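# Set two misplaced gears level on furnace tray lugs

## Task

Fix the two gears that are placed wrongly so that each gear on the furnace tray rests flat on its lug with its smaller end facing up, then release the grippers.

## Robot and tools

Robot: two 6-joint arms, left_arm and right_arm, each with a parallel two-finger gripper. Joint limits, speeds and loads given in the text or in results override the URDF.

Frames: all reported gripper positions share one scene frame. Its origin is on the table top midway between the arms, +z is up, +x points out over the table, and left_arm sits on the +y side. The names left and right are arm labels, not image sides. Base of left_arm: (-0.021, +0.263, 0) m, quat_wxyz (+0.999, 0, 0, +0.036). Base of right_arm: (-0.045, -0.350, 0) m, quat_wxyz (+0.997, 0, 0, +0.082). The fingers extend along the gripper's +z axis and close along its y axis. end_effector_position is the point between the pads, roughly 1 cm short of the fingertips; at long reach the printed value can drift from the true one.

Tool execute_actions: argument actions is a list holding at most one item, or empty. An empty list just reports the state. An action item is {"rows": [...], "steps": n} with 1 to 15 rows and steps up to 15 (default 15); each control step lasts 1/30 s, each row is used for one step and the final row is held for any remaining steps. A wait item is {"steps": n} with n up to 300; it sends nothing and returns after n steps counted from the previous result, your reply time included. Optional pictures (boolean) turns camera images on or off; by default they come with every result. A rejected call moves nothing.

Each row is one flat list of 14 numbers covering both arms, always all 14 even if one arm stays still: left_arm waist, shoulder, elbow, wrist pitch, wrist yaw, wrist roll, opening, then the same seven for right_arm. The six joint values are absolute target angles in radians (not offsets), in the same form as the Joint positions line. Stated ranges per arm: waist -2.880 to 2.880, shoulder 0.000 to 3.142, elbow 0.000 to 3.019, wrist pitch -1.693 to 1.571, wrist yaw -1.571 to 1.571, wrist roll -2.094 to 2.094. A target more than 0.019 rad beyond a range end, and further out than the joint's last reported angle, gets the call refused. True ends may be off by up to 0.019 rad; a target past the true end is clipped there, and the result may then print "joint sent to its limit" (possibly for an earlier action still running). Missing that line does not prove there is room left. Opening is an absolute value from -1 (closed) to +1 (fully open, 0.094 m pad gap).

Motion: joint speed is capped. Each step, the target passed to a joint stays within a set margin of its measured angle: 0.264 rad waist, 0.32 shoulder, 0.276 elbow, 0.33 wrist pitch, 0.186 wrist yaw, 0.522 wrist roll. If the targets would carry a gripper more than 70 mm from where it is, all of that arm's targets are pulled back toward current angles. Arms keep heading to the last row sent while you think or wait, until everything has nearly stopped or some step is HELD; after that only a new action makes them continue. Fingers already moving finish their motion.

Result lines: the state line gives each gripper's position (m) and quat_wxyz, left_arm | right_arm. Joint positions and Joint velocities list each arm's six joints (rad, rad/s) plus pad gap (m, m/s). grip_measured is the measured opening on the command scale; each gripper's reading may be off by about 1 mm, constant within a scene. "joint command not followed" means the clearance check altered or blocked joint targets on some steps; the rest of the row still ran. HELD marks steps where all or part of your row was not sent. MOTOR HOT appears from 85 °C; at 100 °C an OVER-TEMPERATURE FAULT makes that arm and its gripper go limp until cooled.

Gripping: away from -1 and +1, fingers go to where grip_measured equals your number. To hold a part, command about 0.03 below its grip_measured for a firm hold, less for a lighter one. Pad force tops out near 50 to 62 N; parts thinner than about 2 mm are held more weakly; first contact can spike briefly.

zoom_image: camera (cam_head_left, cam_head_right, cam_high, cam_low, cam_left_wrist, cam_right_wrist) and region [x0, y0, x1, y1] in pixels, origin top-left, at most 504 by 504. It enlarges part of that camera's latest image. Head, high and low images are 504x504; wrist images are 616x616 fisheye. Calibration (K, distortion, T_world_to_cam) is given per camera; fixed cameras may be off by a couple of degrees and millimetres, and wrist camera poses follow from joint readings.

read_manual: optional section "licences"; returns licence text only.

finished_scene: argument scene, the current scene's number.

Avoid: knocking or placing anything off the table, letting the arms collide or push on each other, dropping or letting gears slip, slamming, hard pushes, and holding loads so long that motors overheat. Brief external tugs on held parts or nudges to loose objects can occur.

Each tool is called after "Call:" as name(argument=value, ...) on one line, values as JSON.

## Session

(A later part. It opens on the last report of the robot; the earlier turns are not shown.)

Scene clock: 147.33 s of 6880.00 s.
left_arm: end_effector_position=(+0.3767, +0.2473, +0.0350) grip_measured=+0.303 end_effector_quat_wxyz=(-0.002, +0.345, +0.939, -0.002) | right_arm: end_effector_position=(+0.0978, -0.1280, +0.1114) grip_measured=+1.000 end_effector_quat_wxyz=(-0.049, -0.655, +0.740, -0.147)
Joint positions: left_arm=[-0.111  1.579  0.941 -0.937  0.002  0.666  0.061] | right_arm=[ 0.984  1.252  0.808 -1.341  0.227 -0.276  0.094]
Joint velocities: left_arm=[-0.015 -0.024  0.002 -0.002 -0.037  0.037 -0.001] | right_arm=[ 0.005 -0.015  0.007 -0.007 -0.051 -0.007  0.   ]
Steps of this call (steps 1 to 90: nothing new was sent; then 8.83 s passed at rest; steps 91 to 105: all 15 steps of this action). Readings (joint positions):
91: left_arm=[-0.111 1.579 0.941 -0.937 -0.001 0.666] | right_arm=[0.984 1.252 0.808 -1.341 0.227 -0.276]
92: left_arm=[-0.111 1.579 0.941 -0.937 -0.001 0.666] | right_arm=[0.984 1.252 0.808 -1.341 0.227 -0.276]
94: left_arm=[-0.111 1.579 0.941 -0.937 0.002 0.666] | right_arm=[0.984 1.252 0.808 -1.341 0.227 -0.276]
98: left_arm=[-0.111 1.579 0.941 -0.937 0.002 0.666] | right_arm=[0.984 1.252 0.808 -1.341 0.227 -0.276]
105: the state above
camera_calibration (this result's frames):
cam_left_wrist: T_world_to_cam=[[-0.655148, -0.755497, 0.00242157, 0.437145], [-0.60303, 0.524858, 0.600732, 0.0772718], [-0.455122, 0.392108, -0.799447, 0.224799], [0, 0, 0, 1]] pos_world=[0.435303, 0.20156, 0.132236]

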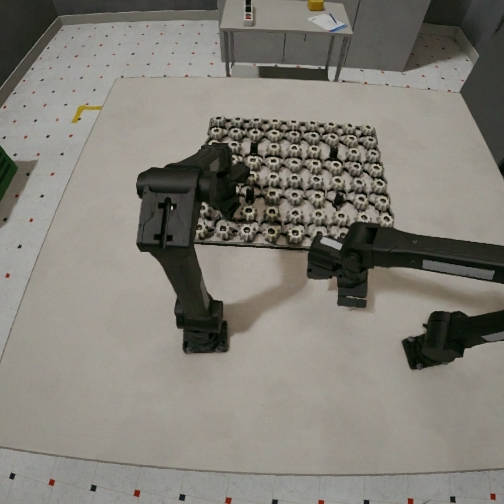

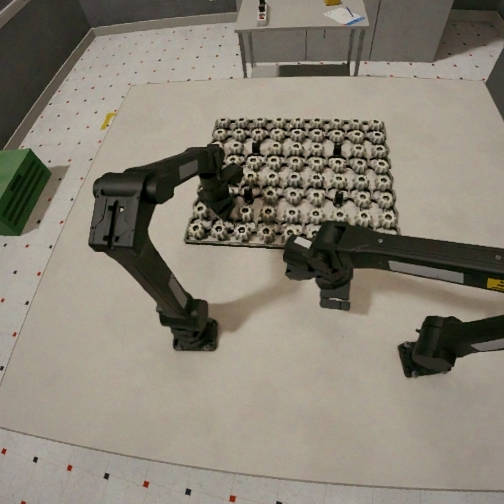

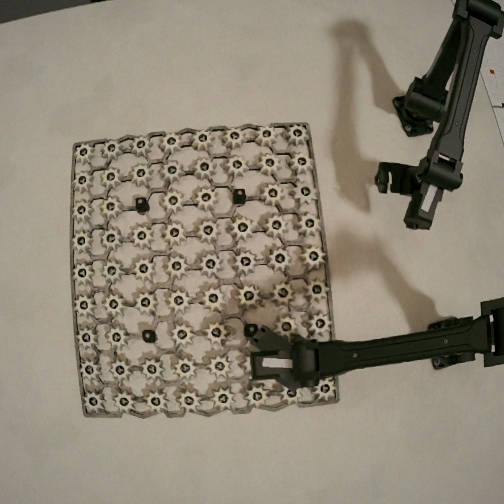

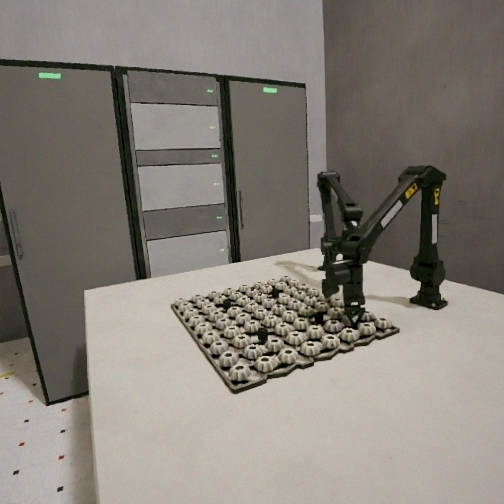

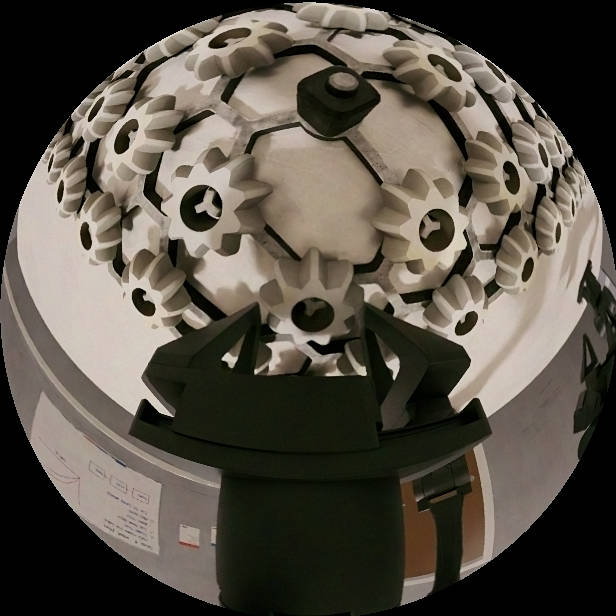

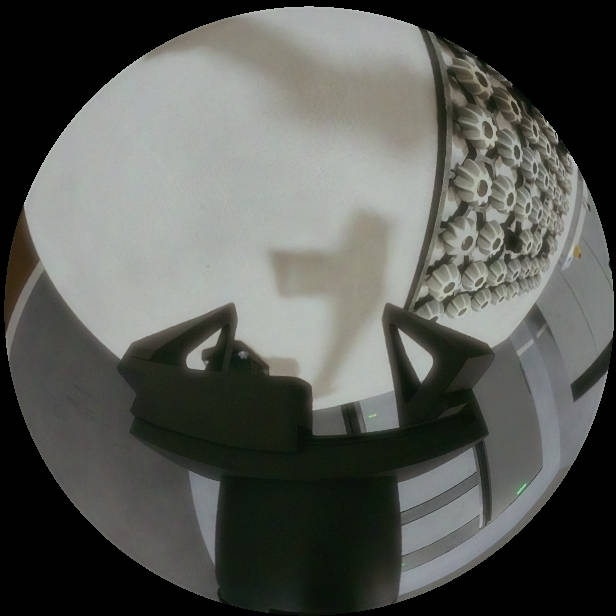

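Call:
execute_actions(actions=[{"rows":[[-0.105,1.478,1.007,-1.10,0,0.68,0.5,0.437,1.4,1.135,-1.19,0,-0.19,0.9]],"steps":15}], pictures=false)

Call:
execute_actions(actions=[{"rows":[[-1.0,0.2,0.39,-0.1,0,0,1,0.437,1.516,1.135,-1.19,0,-0.19,0.9]],"steps":15}], pictures=false)

Call:
execute_actions(actions=[{"steps":90}])

Scene clock: 164.57 s of 6880.00 s.
left_arm: end_effector_position=(+0.3571, +0.2481, +0.0831) grip_measured=+0.498 end_effector_quat_wxyz=(-0.013, +0.345, +0.939, -0.005) | right_arm: end_effector_position=(+0.2944, -0.1330, +0.1528) grip_measured=+0.902 end_effector_quat_wxyz=(+0.030, -0.381, +0.924, +0.004)
Joint positions: left_arm=[-0.111  1.471  0.964 -1.092  0.002  0.667  0.07 ] | right_arm=[ 0.408  1.401  1.089 -1.198  0.004 -0.211  0.089]
Joint velocities: left_arm=[-0.005 -0.005 -0.007 -0.012 -0.066  0.007 -0.001] | right_arm=[-0.493 -0.015  0.203  0.017 -0.066  0.154  0.001]
Steps of this call (steps 1 to 15: the robot went on to your last target; steps 16 to 90: nothing new was sent; then 13.73 s passed at rest; steps 91 to 105: all 15 steps of this action). Readings (joint positions):
91: left_arm=[-0.111 1.576 0.944 -0.962 0.002 0.666] | right_arm=[0.973 1.257 0.814 -1.335 0.181 -0.272]
92: left_arm=[-0.111 1.568 0.948 -1.009 0.002 0.666] | right_arm=[0.948 1.269 0.829 -1.321 0.129 -0.268]
94: left_arm=[-0.111 1.534 0.948 -1.066 0.002 0.667] | right_arm=[0.874 1.306 0.879 -1.290 0.068 -0.259]
98: left_arm=[-0.111 1.477 0.956 -1.090 0.002 0.667] | right_arm=[0.701 1.369 0.984 -1.240 0.017 -0.243]
105: the state above

Scene clock: 165.07 s of 6880.00 s.
left_arm: end_effector_position=(+0.2078, +0.0080, +0.2468) grip_measured=+1.000 end_effector_quat_wxyz=(+0.535, +0.378, +0.729, -0.201) | right_arm: end_effector_position=(+0.2941, -0.1180, +0.1088) grip_measured=+0.902 end_effector_quat_wxyz=(-0.025, -0.391, +0.920, -0.006)
Joint positions: left_arm=[-0.91   0.549  0.408 -0.214  0.002  0.119  0.094] | right_arm=[ 0.439  1.533  1.109 -1.198  0.002 -0.202  0.089]
Joint velocities: left_arm=[-1.118 -2.056 -0.002  0.833 -0.066 -0.432  0.   ] | right_arm=[-0.005 -0.034 -0.002 -0.017  0.066 -0.037 -0.   ]
Steps of this call (steps 1 to 15: all 15 steps of this action). Readings (joint positions):
1: left_arm=[-0.121 1.457 0.943 -1.051 -0.002 0.620] | right_arm=[0.398 1.406 1.095 -1.198 0.004 -0.208]
2: left_arm=[-0.145 1.423 0.895 -0.970 -0.005 0.558] | right_arm=[0.397 1.417 1.103 -1.198 0.004 -0.206]
4: left_arm=[-0.237 1.318 0.775 -0.830 -0.005 0.437] | right_arm=[0.408 1.455 1.109 -1.198 0.004 -0.204]
8: left_arm=[-0.505 1.033 0.522 -0.532 -0.002 0.250] | right_arm=[0.435 1.527 1.109 -1.198 0.002 -0.202]
15: the state above

Scene clock: 168.07 s of 6880.00 s.
left_arm: end_effector_position=(+0.1478, +0.0357, +0.3707) grip_measured=+1.000 end_effector_quat_wxyz=(+0.664, +0.306, +0.598, -0.327) | right_arm: end_effector_position=(+0.2941, -0.1180, +0.1098) grip_measured=+0.902 end_effector_quat_wxyz=(-0.023, -0.391, +0.920, -0.006)
Joint positions: left_arm=[-1.001  0.199  0.397 -0.1    0.002  0.015  0.094] | right_arm=[ 0.439  1.531  1.109 -1.198  0.002 -0.201  0.089]
Joint velocities: left_arm=[ 0.005 -0.005 -0.002 -0.002 -0.037 -0.022  0.   ] | right_arm=[-0.005 -0.015 -0.012 -0.002 -0.051 -0.037 -0.001]
Steps of this call (steps 1 to 30: the robot went on to your last target; steps 31 to 90: nothing new was sent). Readings (joint positions):
1: left_arm=[-0.943 0.477 0.408 -0.189 0.002 0.106] | right_arm=[0.439 1.532 1.109 -1.198 0.002 -0.201]
2: left_arm=[-0.968 0.401 0.408 -0.169 0.002 0.092] | right_arm=[0.439 1.532 1.109 -1.198 0.002 -0.201]
4: left_arm=[-0.996 0.254 0.408 -0.132 0.002 0.066] | right_arm=[0.439 1.531 1.109 -1.198 0.002 -0.201]
8: left_arm=[-1.001 0.140 0.408 -0.100 0.002 0.035] | right_arm=[0.439 1.531 1.109 -1.198 0.002 -0.201]
90: the state above
All arms were judged still, so your last target was given up. Only a new action makes them travel on or press farther. Fingers that are still opening or closing keep moving.
camera_calibration (this result's frames):
cam_left_wrist: T_world_to_cam=[[-0.798603, -0.601358, -0.0245369, 0.152248], [-0.29485, 0.42645, -0.855105, 0.346306], [0.524688, -0.675654, -0.517875, 0.260939], [0, 0, 0, 1]] pos_world=[0.0867826, 0.120178, 0.434997]
cam_right_wrist: T_world_to_cam=[[0.7167, -0.696947, -0.0246157, -0.285095], [-0.530181, -0.567458, 0.629999, 0.0245327], [-0.453045, -0.43847, -0.776206, 0.288222], [0, 0, 0, 1]] pos_world=[0.347912, -0.0583981, 0.201246]

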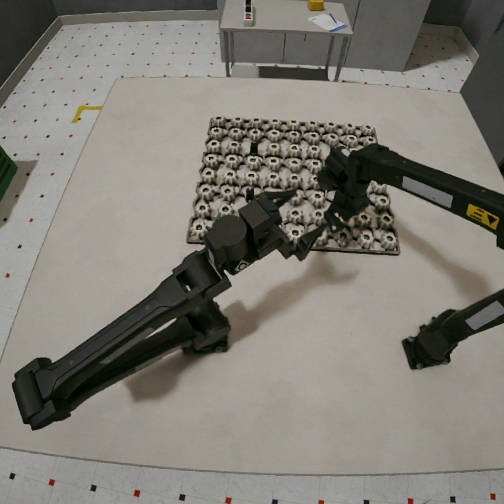

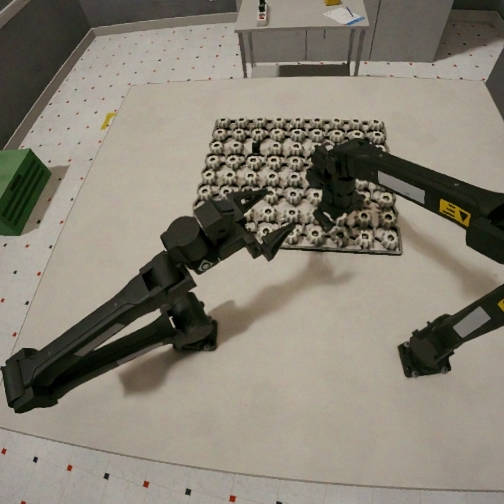

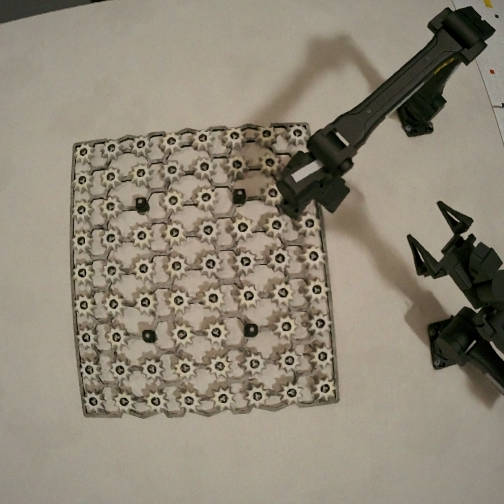

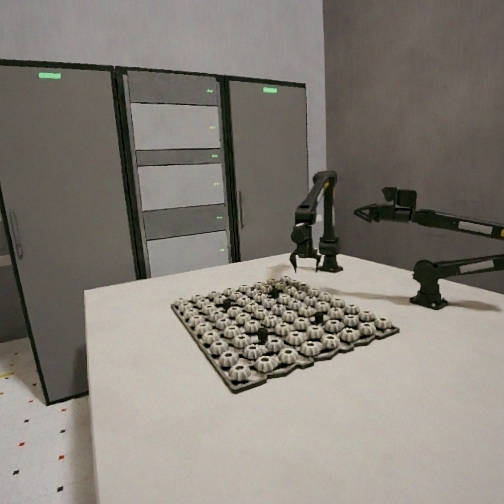

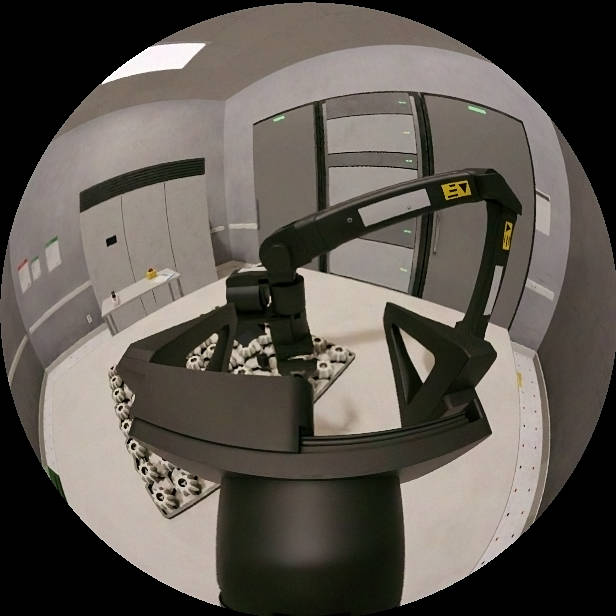

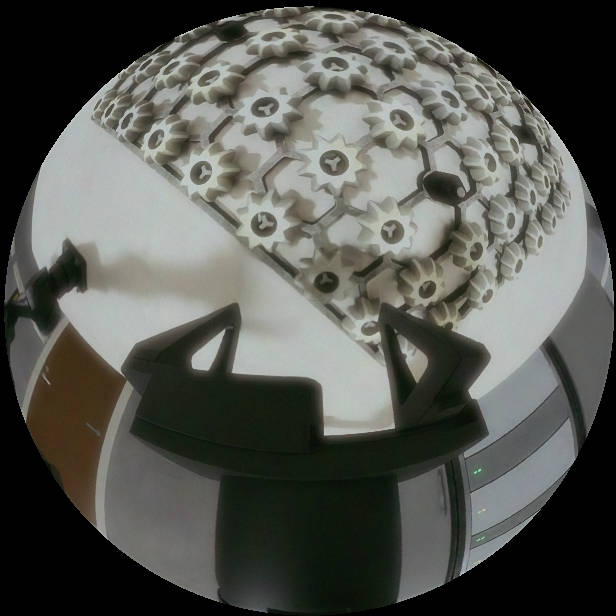

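Call:
execute_actions(actions=[{"rows":[[-1.0,0.2,0.39,-0.1,0,0,1,0.397,1.498,0.963,-1.036,0,-0.22,0.6]],"steps":15}], pictures=false)

Call:
execute_actions(actions=[{"steps":30}])

Scene clock: 193.87 s of 6880.00 s.
left_arm: end_effector_position=(+0.1478, +0.0357, +0.3707) grip_measured=+1.000 end_effector_quat_wxyz=(+0.664, +0.306, +0.598, -0.327) | right_arm: end_effector_position=(+0.2760, -0.1501, +0.0643) grip_measured=+0.602 end_effector_quat_wxyz=(-0.019, -0.374, +0.927, -0.004)
Joint positions: left_arm=[-1.001  0.199  0.397 -0.1    0.002  0.015  0.094] | right_arm=[ 0.395  1.504  0.944 -1.049  0.    -0.208  0.075]
Joint velocities: left_arm=[ 0.005  0.005 -0.007 -0.007  0.007  0.007  0.   ] | right_arm=[-0.015 -0.015  0.007  0.007  0.066  0.081  0.001]
Steps of this call (steps 1 to 90: nothing new was sent; then 22.30 s passed at rest; steps 91 to 105: all 15 steps of this action). Readings (joint positions):
91: left_arm=[-1.001 0.199 0.397 -0.100 0.002 0.015] | right_arm=[0.436 1.527 1.092 -1.167 0.001 -0.202]
92: left_arm=[-1.001 0.199 0.397 -0.100 0.002 0.015] | right_arm=[0.432 1.514 1.058 -1.112 0.000 -0.204]
94: left_arm=[-1.001 0.199 0.397 -0.100 0.002 0.015] | right_arm=[0.416 1.500 0.992 -1.068 0.000 -0.205]
98: left_arm=[-1.001 0.199 0.397 -0.100 0.002 0.015] | right_arm=[0.395 1.504 0.944 -1.061 0.000 -0.207]
105: the state above

Scene clock: 194.87 s of 6880.00 s.
left_arm: end_effector_position=(+0.1478, +0.0357, +0.3707) grip_measured=+1.000 end_effector_quat_wxyz=(+0.664, +0.306, +0.598, -0.327) | right_arm: end_effector_position=(+0.2760, -0.1501, +0.0643) grip_measured=+0.602 end_effector_quat_wxyz=(-0.019, -0.374, +0.927, -0.004)
Joint positions: left_arm=[-1.001  0.199  0.397 -0.1    0.002  0.015  0.094] | right_arm=[ 0.395  1.504  0.944 -1.049  0.    -0.209  0.075]
Joint velocities: left_arm=[-0.005 -0.015 -0.007 -0.002  0.007 -0.081  0.   ] | right_arm=[-0.015 -0.005 -0.002 -0.017 -0.022 -0.037 -0.   ]
Steps of this call (steps 1 to 15: the robot went on to your last target; steps 16 to 30: nothing new was sent). Readings (joint positions):
1: left_arm=[-1.001 0.199 0.397 -0.100 0.002 0.015] | right_arm=[0.395 1.504 0.944 -1.049 0.000 -0.208]
2: left_arm=[-1.001 0.199 0.397 -0.100 0.002 0.015] | right_arm=[0.395 1.504 0.944 -1.049 0.000 -0.209]
4: left_arm=[-1.001 0.199 0.397 -0.100 0.002 0.015] | right_arm=[0.395 1.504 0.944 -1.049 0.000 -0.209]
8: left_arm=[-1.001 0.199 0.397 -0.100 0.002 0.015] | right_arm=[0.395 1.504 0.944 -1.049 0.000 -0.209]
30: the state above
All arms were judged still, so your last target was given up. Only a new action makes them travel on or press farther. Fingers that are still opening or closing keep moving.
camera_calibration (this result's frames):
cam_left_wrist: T_world_to_cam=[[-0.798603, -0.601358, -0.0245369, 0.152248], [-0.29485, 0.42645, -0.855105, 0.346306], [0.524688, -0.675654, -0.517875, 0.260939], [0, 0, 0, 1]] pos_world=[0.0867826, 0.120178, 0.434997]
cam_right_wrist: T_world_to_cam=[[0.691122, -0.722337, -0.0240637, -0.292447], [-0.555188, -0.551924, 0.62221, 0.0351419], [-0.462727, -0.416663, -0.78248, 0.2369], [0, 0, 0, 1]] pos_world=[0.331247, -0.093142, 0.156467]

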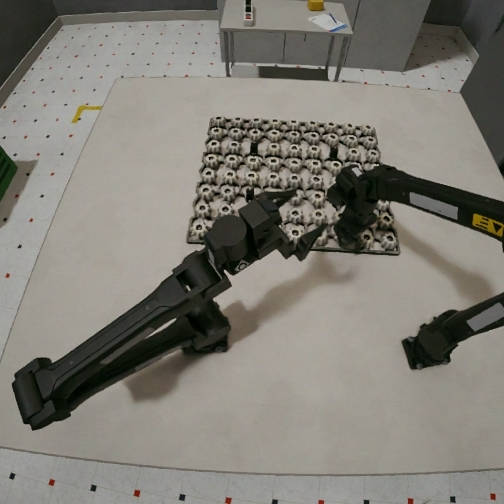

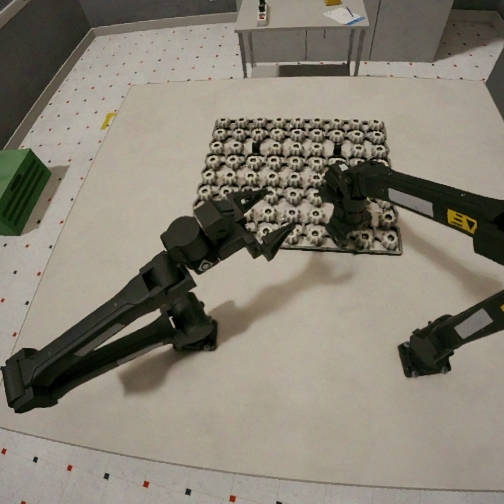

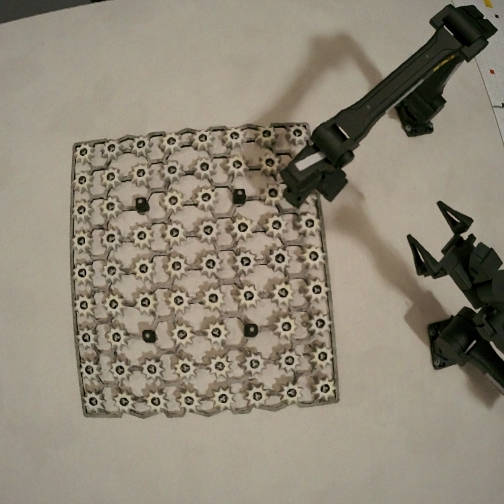

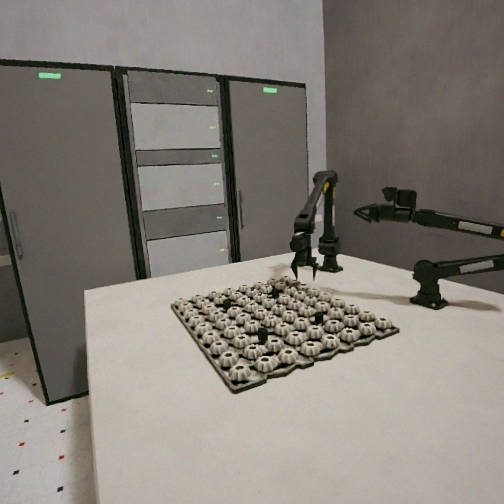

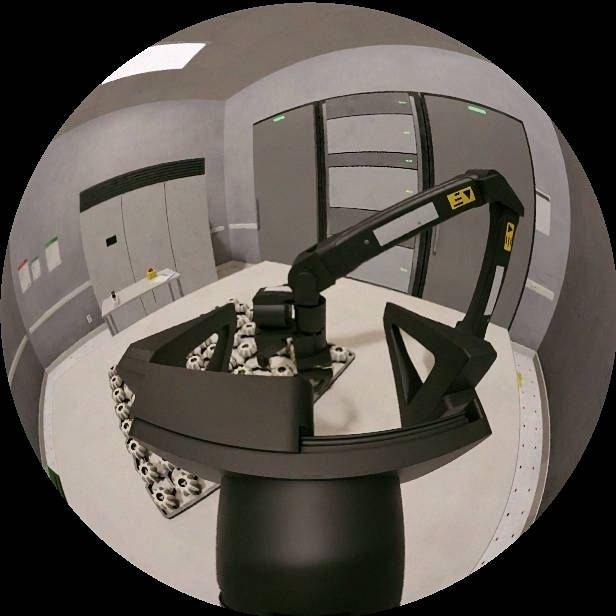

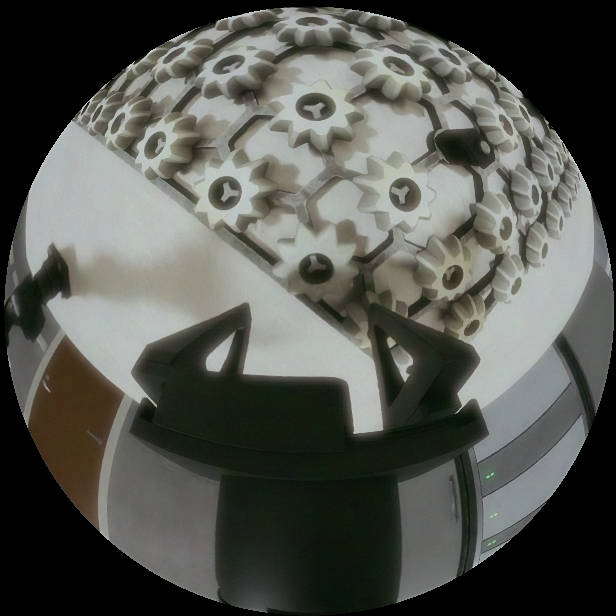

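Call:
execute_actions(actions=[{"rows":[[-1.0,0.2,0.39,-0.1,0,0,1,0.408,1.51,0.96,-1.01,0,-0.22,0.6],[-1.0,0.2,0.39,-0.1,0,0,1,0.408,1.51,0.96,-1.01,0,-0.22,0.6],[-1.0,0.2,0.39,-0.1,0,0,1,0.408,1.51,0.96,-1.01,0,-0.22,0.6],[-1.0,0.2,0.39,-0.1,0,0,1,0.408,1.51,0.96,-1.01,0,-0.22,0.6],[-1.0,0.2,0.39,-0.1,0,0,1,0.408,1.53,0.94,-0.975,0,-0.22,0.6],[-1.0,0.2,0.39,-0.1,0,0,1,0.408,1.53,0.94,-0.975,0,-0.22,0.6],[-1.0,0.2,0.39,-0.1,0,0,1,0.408,1.53,0.94,-0.975,0,-0.22,0.6],[-1.0,0.2,0.39,-0.1,0,0,1,0.408,1.55,0.93,-0.94,0,-0.22,0.6],[-1.0,0.2,0.39,-0.1,0,0,1,0.408,1.55,0.93,-0.94,0,-0.22,0.6],[-1.0,0.2,0.39,-0.1,0,0,1,0.408,1.55,0.93,-0.94,0,-0.22,0.6],[-1.0,0.2,0.39,-0.1,0,0,1,0.408,1.567,0.918,-0.91,0,-0.22,0.6]],"steps":15}], pictures=false)

Call:
execute_actions(actions=[{"steps":30}])

Scene clock: 216.60 s of 6880.00 s.
left_arm: end_effector_position=(+0.1478, +0.0357, +0.3707) grip_measured=+1.000 end_effector_quat_wxyz=(+0.664, +0.306, +0.598, -0.327) | right_arm: end_effector_position=(+0.2866, -0.1403, +0.0356) grip_measured=+0.602 end_effector_quat_wxyz=(+0.001, -0.378, +0.926, +0.000)
Joint positions: left_arm=[-1.001  0.199  0.397 -0.1    0.002  0.015  0.094] | right_arm=[ 0.402  1.561  0.919 -0.927  0.    -0.209  0.075]
Joint velocities: left_arm=[-0.015 -0.005 -0.007  0.007 -0.007 -0.081  0.   ] | right_arm=[-0.005  0.132 -0.076  0.027 -0.022 -0.007 -0.001]
Steps of this call (steps 1 to 90: nothing new was sent; then 18.23 s passed at rest; steps 91 to 105: all 15 steps of this action). Readings (joint positions):
91: left_arm=[-1.001 0.199 0.397 -0.100 0.002 0.015] | right_arm=[0.395 1.504 0.944 -1.045 0.000 -0.209]
92: left_arm=[-1.001 0.199 0.397 -0.100 0.002 0.015] | right_arm=[0.396 1.504 0.944 -1.038 0.000 -0.209]
94: left_arm=[-1.001 0.199 0.397 -0.100 0.002 0.015] | right_arm=[0.399 1.504 0.944 -1.028 0.000 -0.209]
98: left_arm=[-1.001 0.199 0.397 -0.100 0.002 0.015] | right_arm=[0.402 1.514 0.941 -0.989 0.000 -0.209]
105: the state above

Scene clock: 217.60 s of 6880.00 s.
left_arm: end_effector_position=(+0.1478, +0.0357, +0.3707) grip_measured=+1.000 end_effector_quat_wxyz=(+0.664, +0.306, +0.598, -0.327) | right_arm: end_effector_position=(+0.2843, -0.1418, +0.0312) grip_measured=+0.602 end_effector_quat_wxyz=(-0.004, -0.378, +0.926, -0.001)
Joint positions: left_arm=[-1.001  0.199  0.397 -0.1    0.002  0.015  0.094] | right_arm=[ 0.402  1.568  0.914 -0.924  0.    -0.209  0.075]
Joint velocities: left_arm=[-0.005 -0.005 -0.002 -0.007  0.007 -0.037  0.   ] | right_arm=[-0.005 -0.005 -0.002  0.007 -0.066 -0.066  0.   ]
Steps of this call (steps 1 to 15: the robot went on to your last target; steps 16 to 30: nothing new was sent). Readings (joint positions):
1: left_arm=[-1.001 0.199 0.397 -0.100 0.002 0.015] | right_arm=[0.402 1.565 0.917 -0.926 0.000 -0.209]
2: left_arm=[-1.001 0.199 0.397 -0.100 0.002 0.015] | right_arm=[0.402 1.567 0.915 -0.926 0.000 -0.209]
4: left_arm=[-1.001 0.199 0.397 -0.100 0.002 0.015] | right_arm=[0.402 1.568 0.914 -0.926 0.000 -0.209]
8: left_arm=[-1.001 0.199 0.397 -0.100 0.002 0.015] | right_arm=[0.402 1.568 0.914 -0.924 0.000 -0.209]
30: the state above
All arms were judged still, so your last target was given up. Only a new action makes them travel on or press farther. Fingers that are still opening or closing keep moving.
camera_calibration (this result's frames):
cam_left_wrist: T_world_to_cam=[[-0.798603, -0.601358, -0.0245369, 0.152248], [-0.29485, 0.42645, -0.855105, 0.346306], [0.524688, -0.675654, -0.517875, 0.260939], [0, 0, 0, 1]] pos_world=[0.0867826, 0.120178, 0.434997]
cam_right_wrist: T_world_to_cam=[[0.696885, -0.716963, -0.0177723, -0.294014], [-0.567093, -0.566044, 0.598331, 0.0670308], [-0.439041, -0.406889, -0.801052, 0.213517], [0, 0, 0, 1]] pos_world=[0.336649, -0.0859769, 0.125706]

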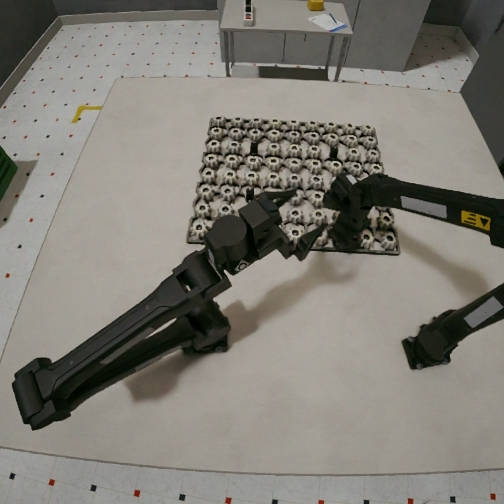

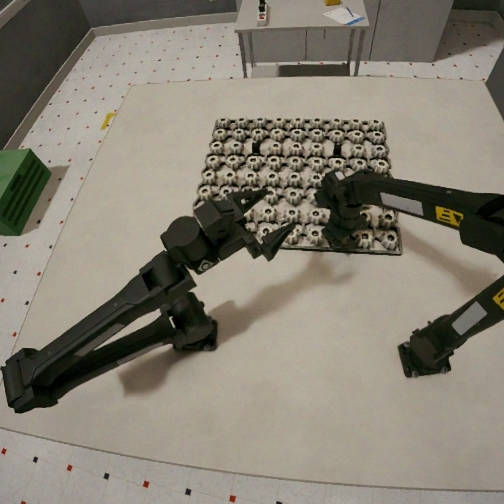

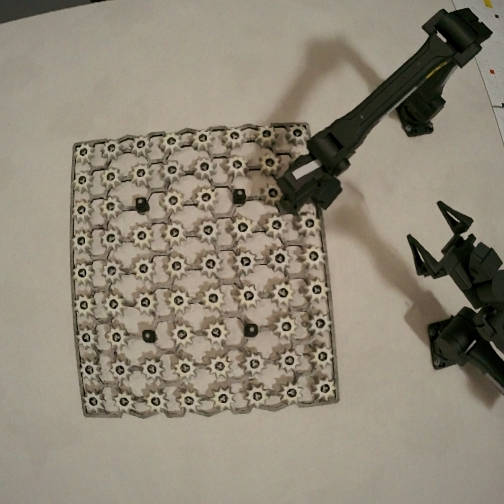

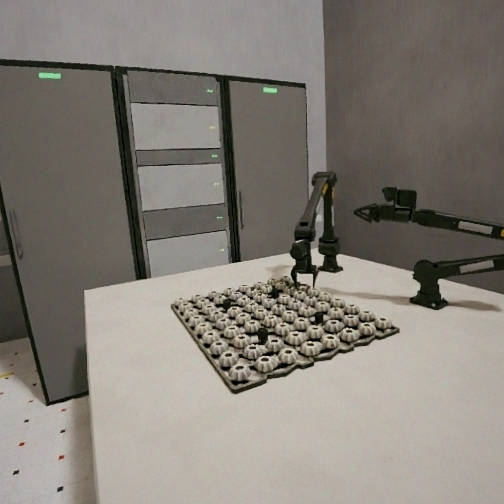

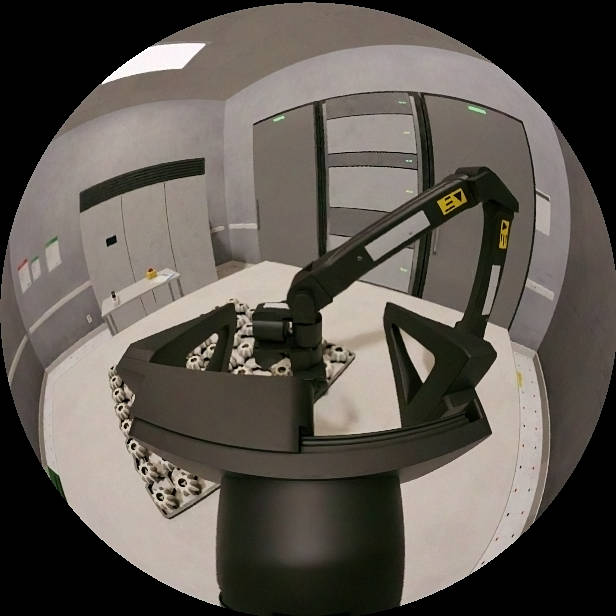

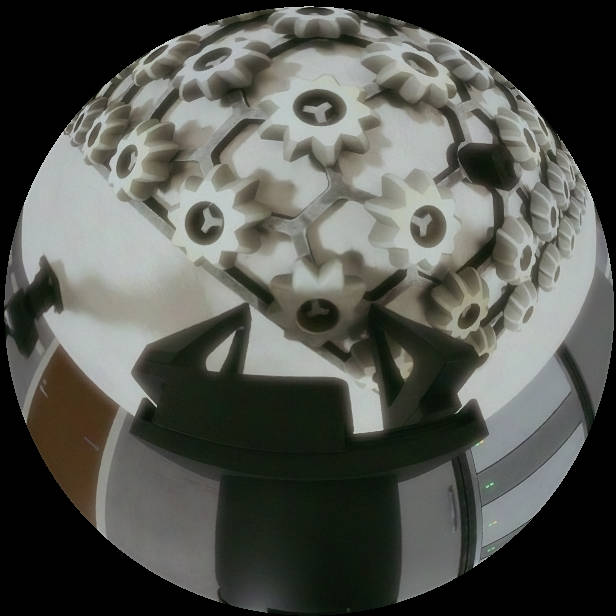

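Call:
execute_actions(actions=[{"rows":[[-1.0,0.2,0.39,-0.1,0,0,1,0.408,1.567,0.918,-0.91,0,-0.22,0.4],[-1.0,0.2,0.39,-0.1,0,0,1,0.408,1.567,0.918,-0.91,0,-0.22,0.3],[-1.0,0.2,0.39,-0.1,0,0,1,0.408,1.567,0.918,-0.91,0,-0.22,0.2],[-1.0,0.2,0.39,-0.1,0,0,1,0.408,1.567,0.918,-0.91,0,-0.22,0.15],[-1.0,0.2,0.39,-0.1,0,0,1,0.408,1.567,0.918,-0.91,0,-0.22,0.1],[-1.0,0.2,0.39,-0.1,0,0,1,0.408,1.567,0.918,-0.91,0,-0.22,0.05],[-1.0,0.2,0.39,-0.1,0,0,1,0.408,1.567,0.918,-0.91,0,-0.22,0.0],[-1.0,0.2,0.39,-0.1,0,0,1,0.408,1.567,0.918,-0.91,0,-0.22,-0.05]],"steps":15}], pictures=false)

Scene clock: 227.90 s of 6880.00 s.
left_arm: end_effector_position=(+0.1478, +0.0357, +0.3707) grip_measured=+1.000 end_effector_quat_wxyz=(+0.664, +0.306, +0.598, -0.327) | right_arm: end_effector_position=(+0.2857, -0.1433, +0.0312) grip_measured=+0.215 end_effector_quat_wxyz=(-0.002, -0.377, +0.926, -0.005)
Joint positions: left_arm=[-1.001  0.199  0.397 -0.1    0.002  0.015  0.094] | right_arm=[ 0.401  1.568  0.914 -0.922  0.01  -0.209  0.057]
Joint velocities: left_arm=[-0.015 -0.005 -0.007 -0.007 -0.007 -0.037  0.   ] | right_arm=[ 0.005 -0.005  0.002  0.007 -0.007  0.051 -0.001]
Steps of this call (steps 1 to 90: nothing new was sent; then 6.80 s passed at rest; steps 91 to 105: all 15 steps of this action). Readings (joint positions):
91: left_arm=[-1.001 0.199 0.397 -0.100 0.002 0.015] | right_arm=[0.402 1.568 0.914 -0.924 0.000 -0.209]
92: left_arm=[-1.001 0.199 0.397 -0.100 0.002 0.015] | right_arm=[0.402 1.568 0.914 -0.924 0.003 -0.209]
94: left_arm=[-1.001 0.199 0.397 -0.100 0.002 0.015] | right_arm=[0.401 1.568 0.914 -0.922 0.010 -0.209]
98: left_arm=[-1.001 0.199 0.397 -0.100 0.002 0.015] | right_arm=[0.401 1.568 0.914 -0.922 0.010 -0.209]
105: the state above

Call:
execute_actions(actions=[{"rows":[[-1.2,0.2,0.39,-0.1,0,0.3,1,0.405,1.55,0.925,-0.94,0,-0.22,0.17],[-1.3,0.2,0.39,-0.1,0,0.3,1,0.405,1.55,0.925,-0.94,0,-0.22,0.17],[-1.682,0.125,0.404,-0.279,0,1.57,1,0.405,1.55,0.925,-0.94,0,-0.22,0.17],[-1.682,0.125,0.404,-0.279,0,1.57,1,0.405,1.53,0.94,-0.975,0,-0.22,0.17],[-1.682,0.125,0.404,-0.279,0,1.57,1,0.405,1.53,0.94,-0.975,0,-0.22,0.17],[-1.682,0.125,0.404,-0.279,0,1.57,1,0.405,1.53,0.94,-0.975,0,-0.22,0.17],[-1.682,0.125,0.404,-0.279,0,1.57,1,0.405,1.51,0.96,-1.01,0,-0.22,0.17],[-1.682,0.125,0.404,-0.279,0,1.57,1,0.405,1.51,0.96,-1.01,0,-0.22,0.17],[-1.682,0.125,0.404,-0.279,0,1.57,1,0.405,1.51,0.96,-1.01,0,-0.22,0.17],[-1.682,0.125,0.404,-0.279,0,1.57,1,0.405,1.47,1.0,-1.09,0,-0.22,0.17]],"steps":15}], pictures=false)

Call:
execute_actions(actions=[{"steps":30}], pictures=false)

Call:
execute_actions(actions=[{"rows":[[-1.682,0.125,0.404,-0.279,0,1.57,1,0.405,1.2,0.9,-0.9,0,-0.2,0.17],[-1.682,0.125,0.404,-0.279,0,1.57,1,0.405,1.2,0.9,-0.9,0,-0.2,0.17],[-1.682,0.125,0.404,-0.279,0,1.57,1,0.405,1.2,0.9,-0.9,0,-0.2,0.17],[-1.682,0.125,0.404,-0.279,0,1.57,1,0.405,1.2,0.9,-0.9,0,-0.2,0.17],[-1.682,0.125,0.404,-0.279,0,1.57,1,0.405,1.2,0.9,-0.9,0,-0.2,0.17],[-1.682,0.125,0.404,-0.279,0,1.57,1,0.405,0.8,0.7,-0.65,0,-0.1,0.17],[-1.682,0.125,0.404,-0.279,0,1.57,1,0.405,0.8,0.7,-0.65,0,-0.1,0.17],[-1.682,0.125,0.404,-0.279,0,1.57,1,0.405,0.8,0.7,-0.65,0,-0.1,0.17],[-1.682,0.125,0.404,-0.279,0,1.57,1,0.405,0.8,0.7,-0.65,0,-0.1,0.17],[-1.682,0.125,0.404,-0.279,0,1.57,1,0.405,0.8,0.7,-0.65,0,-0.1,0.17],[-1.682,0.125,0.404,-0.279,0,1.57,1,0.405,0.8,0.7,-0.65,0,-0.1,0.17],[-1.682,0.125,0.404,-0.279,0,1.57,1,0.405,0.45,0.55,-0.45,0,0,0.17]],"steps":15}], pictures=false)

Call:
execute_actions(actions=[{"rows":[[-1.682,0.125,0.404,-0.279,0,1.57,1,0.405,0.45,0.55,-0.45,0,0,0.17],[-1.682,0.125,0.404,-0.279,0,1.57,1,0.405,0.45,0.55,-0.45,0,0,0.17],[-1.682,0.125,0.404,-0.279,0,1.57,1,0.405,0.45,0.55,-0.45,0,0,0.17],[-1.682,0.125,0.404,-0.279,0,1.57,1,0.405,0.125,0.404,-0.279,0,0,0.17]],"steps":15}], pictures=false)

Call:
execute_actions(actions=[{"rows":[[-1.682,0.125,0.404,-0.279,0,1.57,1,0.6,0.125,0.404,-0.279,0,0,0.17],[-1.682,0.125,0.404,-0.279,0,1.57,1,0.65,0.125,0.404,-0.279,0,0,0.17],[-1.682,0.125,0.404,-0.279,0,1.57,1,0.7,0.125,0.404,-0.279,0,0,0.17],[-1.682,0.125,0.404,-0.279,0,1.57,1,0.76,0.125,0.404,-0.279,0,0,0.17],[-1.682,0.125,0.404,-0.279,0,1.57,1,0.82,0.125,0.404,-0.279,0,0,0.17],[-1.682,0.125,0.404,-0.279,0,1.57,1,0.88,0.125,0.404,-0.279,0,0,0.17],[-1.682,0.125,0.404,-0.279,0,1.57,1,0.94,0.125,0.404,-0.279,0,0,0.17],[-1.682,0.125,0.404,-0.279,0,1.57,1,1.0,0.125,0.404,-0.279,0,0,0.17],[-1.682,0.125,0.404,-0.279,0,1.57,1,1.06,0.125,0.404,-0.279,0,0,0.17],[-1.682,0.125,0.404,-0.279,0,1.57,1,1.12,0.125,0.404,-0.279,0,0,0.17],[-1.682,0.125,0.404,-0.279,0,1.57,1,1.18,0.125,0.404,-0.279,0,0,0.17],[-1.682,0.125,0.404,-0.279,0,1.57,1,1.24,0.125,0.404,-0.279,0,0,0.17],[-1.682,0.125,0.404,-0.279,0,1.57,1,1.3,0.125,0.404,-0.279,0,0,0.17],[-1.682,0.125,0.404,-0.279,0,1.57,1,1.34,0.125,0.404,-0.279,0,0,0.17],[-1.682,0.125,0.404,-0.279,0,1.57,1,1.368,0.125,0.404,-0.279,0,0,0.17]],"steps":15}], pictures=false)

Call:
execute_actions(actions=[{"steps":45}])

Scene clock: 285.90 s of 6880.00 s.
left_arm: end_effector_position=(-0.0361, -0.0063, +0.3447) grip_measured=+1.000 end_effector_quat_wxyz=(+0.695, +0.706, +0.077, -0.114) | right_arm: end_effector_position=(+0.2759, -0.1483, +0.0697) grip_measured=+0.215 end_effector_quat_wxyz=(-0.019, -0.377, +0.926, -0.005)
Joint positions: left_arm=[-1.695  0.13   0.394 -0.271  0.002  1.3    0.094] | right_arm=[ 0.4    1.498  0.954 -1.065  0.002 -0.209  0.057]
Joint velocities: left_arm=[ 0.19  -0.015 -0.017 -0.012 -0.051  1.722  0.   ] | right_arm=[ 0.005 -0.337 -0.002 -0.32   0.022  0.022 -0.   ]
Steps of this call (steps 1 to 15: the robot went on to your last target; steps 16 to 90: nothing new was sent; then 54.50 s passed at rest; steps 91 to 105: all 15 steps of this action). Readings (joint positions):
91: left_arm=[-1.017 0.199 0.397 -0.100 -0.004 0.053] | right_arm=[0.401 1.568 0.914 -0.923 0.010 -0.209]
92: left_arm=[-1.068 0.199 0.397 -0.100 -0.006 0.100] | right_arm=[0.401 1.568 0.914 -0.923 0.010 -0.209]
94: left_arm=[-1.234 0.181 0.398 -0.181 -0.005 0.282] | right_arm=[0.401 1.567 0.914 -0.928 0.010 -0.209]
98: left_arm=[-1.609 0.136 0.394 -0.265 0.001 0.671] | right_arm=[0.400 1.562 0.918 -0.945 0.010 -0.209]
105: the state above

Scene clock: 286.90 s of 6880.00 s.
left_arm: end_effector_position=(-0.0340, -0.0064, +0.3447) grip_measured=+1.000 end_effector_quat_wxyz=(+0.704, +0.710, -0.011, -0.022) | right_arm: end_effector_position=(+0.2738, -0.1497, +0.0769) grip_measured=+0.215 end_effector_quat_wxyz=(-0.016, -0.377, +0.926, -0.004)
Joint positions: left_arm=[-1.688  0.13   0.394 -0.271  0.002  1.555  0.094] | right_arm=[ 0.4    1.478  0.954 -1.08   0.002 -0.209  0.057]
Joint velocities: left_arm=[-0.015 -0.015 -0.012 -0.012 -0.037  0.037  0.   ] | right_arm=[-0.015 -0.005 -0.002  0.002  0.066 -0.022 -0.   ]
Steps of this call (steps 1 to 30: the robot went on to your last target). Readings (joint positions):
1: left_arm=[-1.691 0.130 0.394 -0.271 0.002 1.352] | right_arm=[0.400 1.488 0.954 -1.073 0.002 -0.209]
2: left_arm=[-1.688 0.130 0.394 -0.271 0.002 1.393] | right_arm=[0.400 1.482 0.954 -1.076 0.002 -0.209]
4: left_arm=[-1.688 0.130 0.394 -0.271 0.002 1.452] | right_arm=[0.400 1.478 0.954 -1.079 0.002 -0.209]
8: left_arm=[-1.688 0.130 0.394 -0.271 0.002 1.513] | right_arm=[0.400 1.478 0.954 -1.080 0.002 -0.209]
30: the state above
All arms were judged still, so your last target was given up. Only a new action makes them travel on or press farther. Fingers that are still opening or closing keep moving.

Scene clock: 287.40 s of 6880.00 s.
left_arm: end_effector_position=(-0.0340, -0.0064, +0.3447) grip_measured=+1.000 end_effector_quat_wxyz=(+0.704, +0.710, -0.011, -0.022) | right_arm: end_effector_position=(+0.2306, -0.1769, +0.2881) grip_measured=+0.215 end_effector_quat_wxyz=(+0.513, -0.263, +0.807, +0.129)
Joint positions: left_arm=[-1.688  0.13   0.394 -0.271  0.002  1.555  0.094] | right_arm=[ 0.4    0.506  0.566 -0.515  0.002 -0.068  0.057]
Joint velocities: left_arm=[ 0.005 -0.005 -0.002  0.002 -0.022 -0.022  0.   ] | right_arm=[ 0.005 -2.31  -0.584  0.432 -0.037  0.359  0.001]
Steps of this call (steps 1 to 15: all 15 steps of this action). Readings (joint positions):
1: left_arm=[-1.688 0.130 0.394 -0.271 0.002 1.555] | right_arm=[0.400 1.465 0.944 -1.056 0.002 -0.209]
2: left_arm=[-1.688 0.130 0.394 -0.271 0.002 1.555] | right_arm=[0.400 1.437 0.919 -1.008 0.002 -0.209]
4: left_arm=[-1.688 0.130 0.394 -0.271 0.002 1.555] | right_arm=[0.400 1.353 0.882 -0.959 0.002 -0.209]
8: left_arm=[-1.688 0.130 0.394 -0.271 0.002 1.555] | right_arm=[0.400 1.084 0.751 -0.740 0.002 -0.167]
15: the state above

Scene clock: 287.90 s of 6880.00 s.
left_arm: end_effector_position=(-0.0340, -0.0064, +0.3447) grip_measured=+1.000 end_effector_quat_wxyz=(+0.704, +0.710, -0.011, -0.022) | right_arm: end_effector_position=(+0.1829, -0.2071, +0.3206) grip_measured=+0.215 end_effector_quat_wxyz=(+0.657, -0.207, +0.701, +0.185)
Joint positions: left_arm=[-1.688  0.13   0.394 -0.271  0.002  1.555  0.094] | right_arm=[ 0.4    0.119  0.37  -0.321  0.002 -0.013  0.057]
Joint velocities: left_arm=[-0.005  0.005 -0.032 -0.017 -0.051 -0.022  0.   ] | right_arm=[-0.005  0.2    0.002 -0.017  0.007 -0.051  0.   ]
Steps of this call (steps 1 to 15: all 15 steps of this action). Readings (joint positions):
1: left_arm=[-1.688 0.130 0.394 -0.271 0.002 1.555] | right_arm=[0.400 0.439 0.552 -0.505 0.002 -0.056]
2: left_arm=[-1.688 0.130 0.394 -0.271 0.002 1.555] | right_arm=[0.400 0.397 0.548 -0.498 0.002 -0.047]
4: left_arm=[-1.688 0.130 0.394 -0.271 0.002 1.555] | right_arm=[0.400 0.352 0.531 -0.448 0.002 -0.034]
8: left_arm=[-1.688 0.130 0.394 -0.271 0.002 1.555] | right_arm=[0.400 0.139 0.389 -0.337 0.002 -0.020]
15: the state above

Scene clock: 288.40 s of 6880.00 s.
left_arm: end_effector_position=(-0.0340, -0.0064, +0.3447) grip_measured=+1.000 end_effector_quat_wxyz=(+0.704, +0.710, -0.011, -0.022) | right_arm: end_effector_position=(-0.0173, -0.0797, +0.3171) grip_measured=+0.215 end_effector_quat_wxyz=(+0.504, -0.496, +0.544, +0.451)
Joint positions: left_arm=[-1.688  0.13   0.394 -0.271  0.002  1.555  0.094] | right_arm=[ 1.305  0.133  0.37  -0.321 -0.001 -0.01   0.057]
Joint velocities: left_arm=[-0.015 -0.015  0.002 -0.032 -0.066  0.022  0.   ] | right_arm=[ 1.431  0.005 -0.012  0.002  0.066 -0.022 -0.   ]
Steps of this call (steps 1 to 15: all 15 steps of this action). Readings (joint positions):
1: left_arm=[-1.688 0.130 0.394 -0.271 0.002 1.555] | right_arm=[0.416 0.125 0.370 -0.321 0.010 -0.012]
2: left_arm=[-1.688 0.130 0.394 -0.271 0.002 1.555] | right_arm=[0.464 0.130 0.370 -0.321 0.014 -0.011]
4: left_arm=[-1.688 0.130 0.394 -0.271 0.002 1.555] | right_arm=[0.612 0.133 0.370 -0.321 0.008 -0.010]
8: left_arm=[-1.688 0.130 0.394 -0.271 0.002 1.555] | right_arm=[0.907 0.133 0.370 -0.321 -0.001 -0.010]
15: the state above

Scene clock: 289.90 s of 6880.00 s.
left_arm: end_effector_position=(-0.0340, -0.0064, +0.3447) grip_measured=+1.000 end_effector_quat_wxyz=(+0.704, +0.710, -0.011, -0.022) | right_arm: end_effector_position=(-0.0359, -0.0784, +0.3171) grip_measured=+0.215 end_effector_quat_wxyz=(+0.489, -0.515, +0.526, +0.468)
Joint positions: left_arm=[-1.688  0.13   0.394 -0.271  0.002  1.555  0.094] | right_arm=[ 1.374  0.133  0.37  -0.321 -0.002 -0.01   0.057]
Joint velocities: left_arm=[-0.005 -0.024  0.002  0.007  0.037  0.051  0.   ] | right_arm=[ 0.005  0.005  0.017 -0.007  0.051  0.066  0.001]
Steps of this call (steps 1 to 30: the robot went on to your last target; steps 31 to 45: nothing new was sent). Readings (joint positions):
1: left_arm=[-1.688 0.130 0.394 -0.271 0.002 1.555] | right_arm=[1.347 0.133 0.370 -0.321 -0.003 -0.010]
2: left_arm=[-1.688 0.130 0.394 -0.271 0.002 1.555] | right_arm=[1.374 0.133 0.370 -0.321 -0.005 -0.010]
4: left_arm=[-1.688 0.130 0.394 -0.271 0.002 1.555] | right_arm=[1.389 0.133 0.370 -0.321 -0.005 -0.010]
8: left_arm=[-1.688 0.130 0.394 -0.271 0.002 1.555] | right_arm=[1.376 0.133 0.370 -0.321 -0.002 -0.010]
45: the state above
All arms were judged still, so your last target was given up. Only a new action makes them travel on or press farther. Fingers that are still opening or closing keep moving.
camera_calibration (this result's frames):
cam_left_wrist: T_world_to_cam=[[-0.00508378, 0.00497693, -0.999975, 0.34818], [0.827593, 0.561327, -0.00141365, 0.0332138], [0.561306, -0.827579, -0.00697253, 0.138555], [0, 0, 0, 1]] pos_world=[-0.103489, 0.0942888, 0.349184]
cam_right_wrist: T_world_to_cam=[[0.999875, -0.0147682, 0.00565797, 0.0381497], [-0.00545895, -0.658062, -0.752944, 0.191685], [0.0148429, 0.752819, -0.65806, 0.389661], [0, 0, 0, 1]] pos_world=[-0.0428822, -0.16664, 0.400532]

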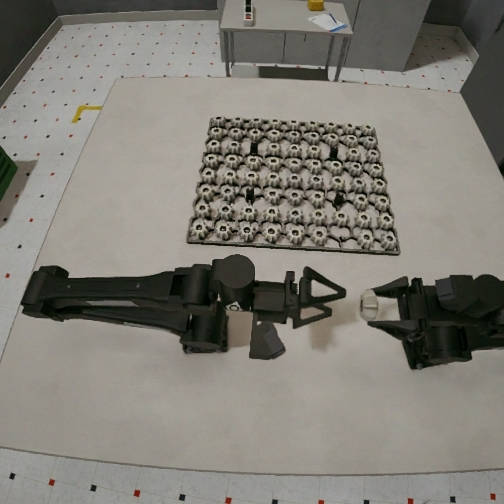

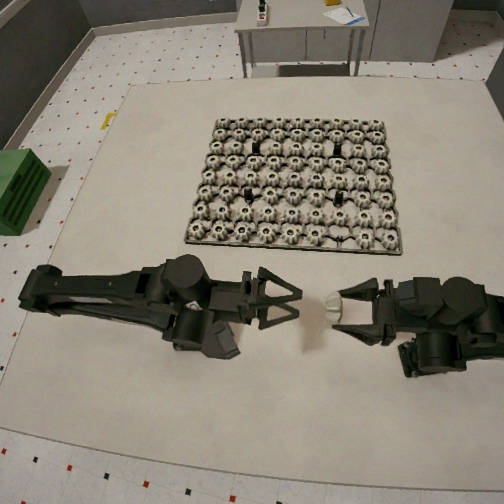

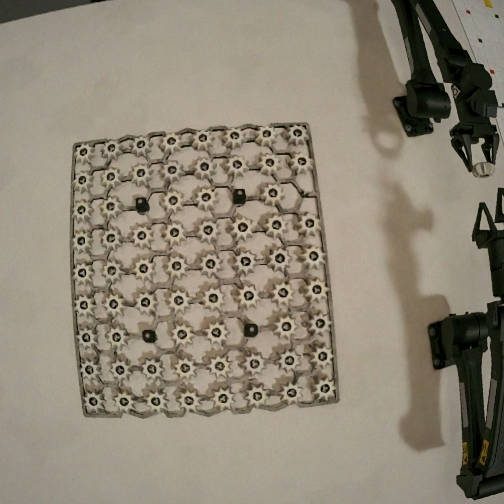

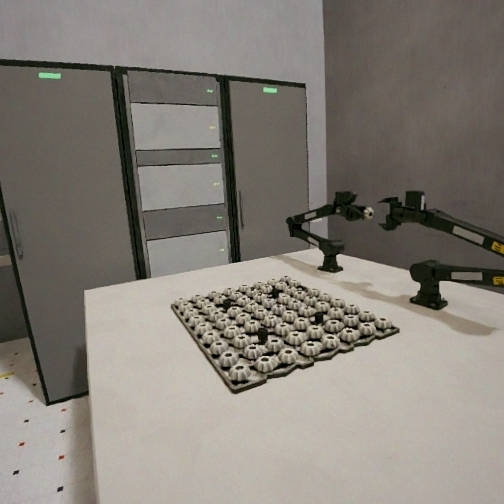

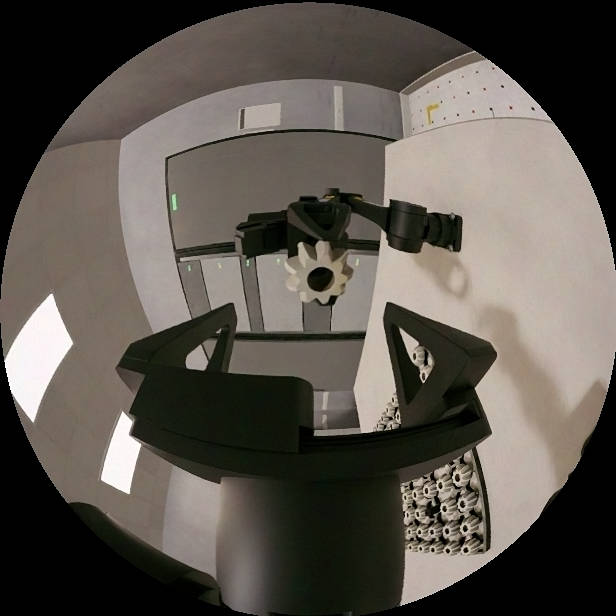

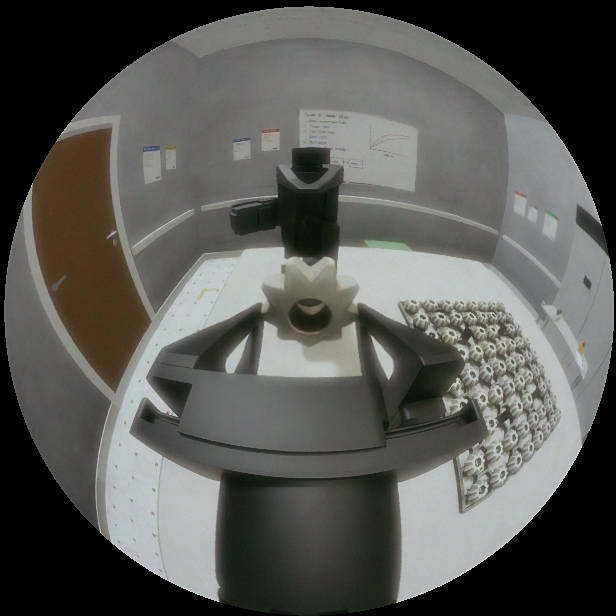

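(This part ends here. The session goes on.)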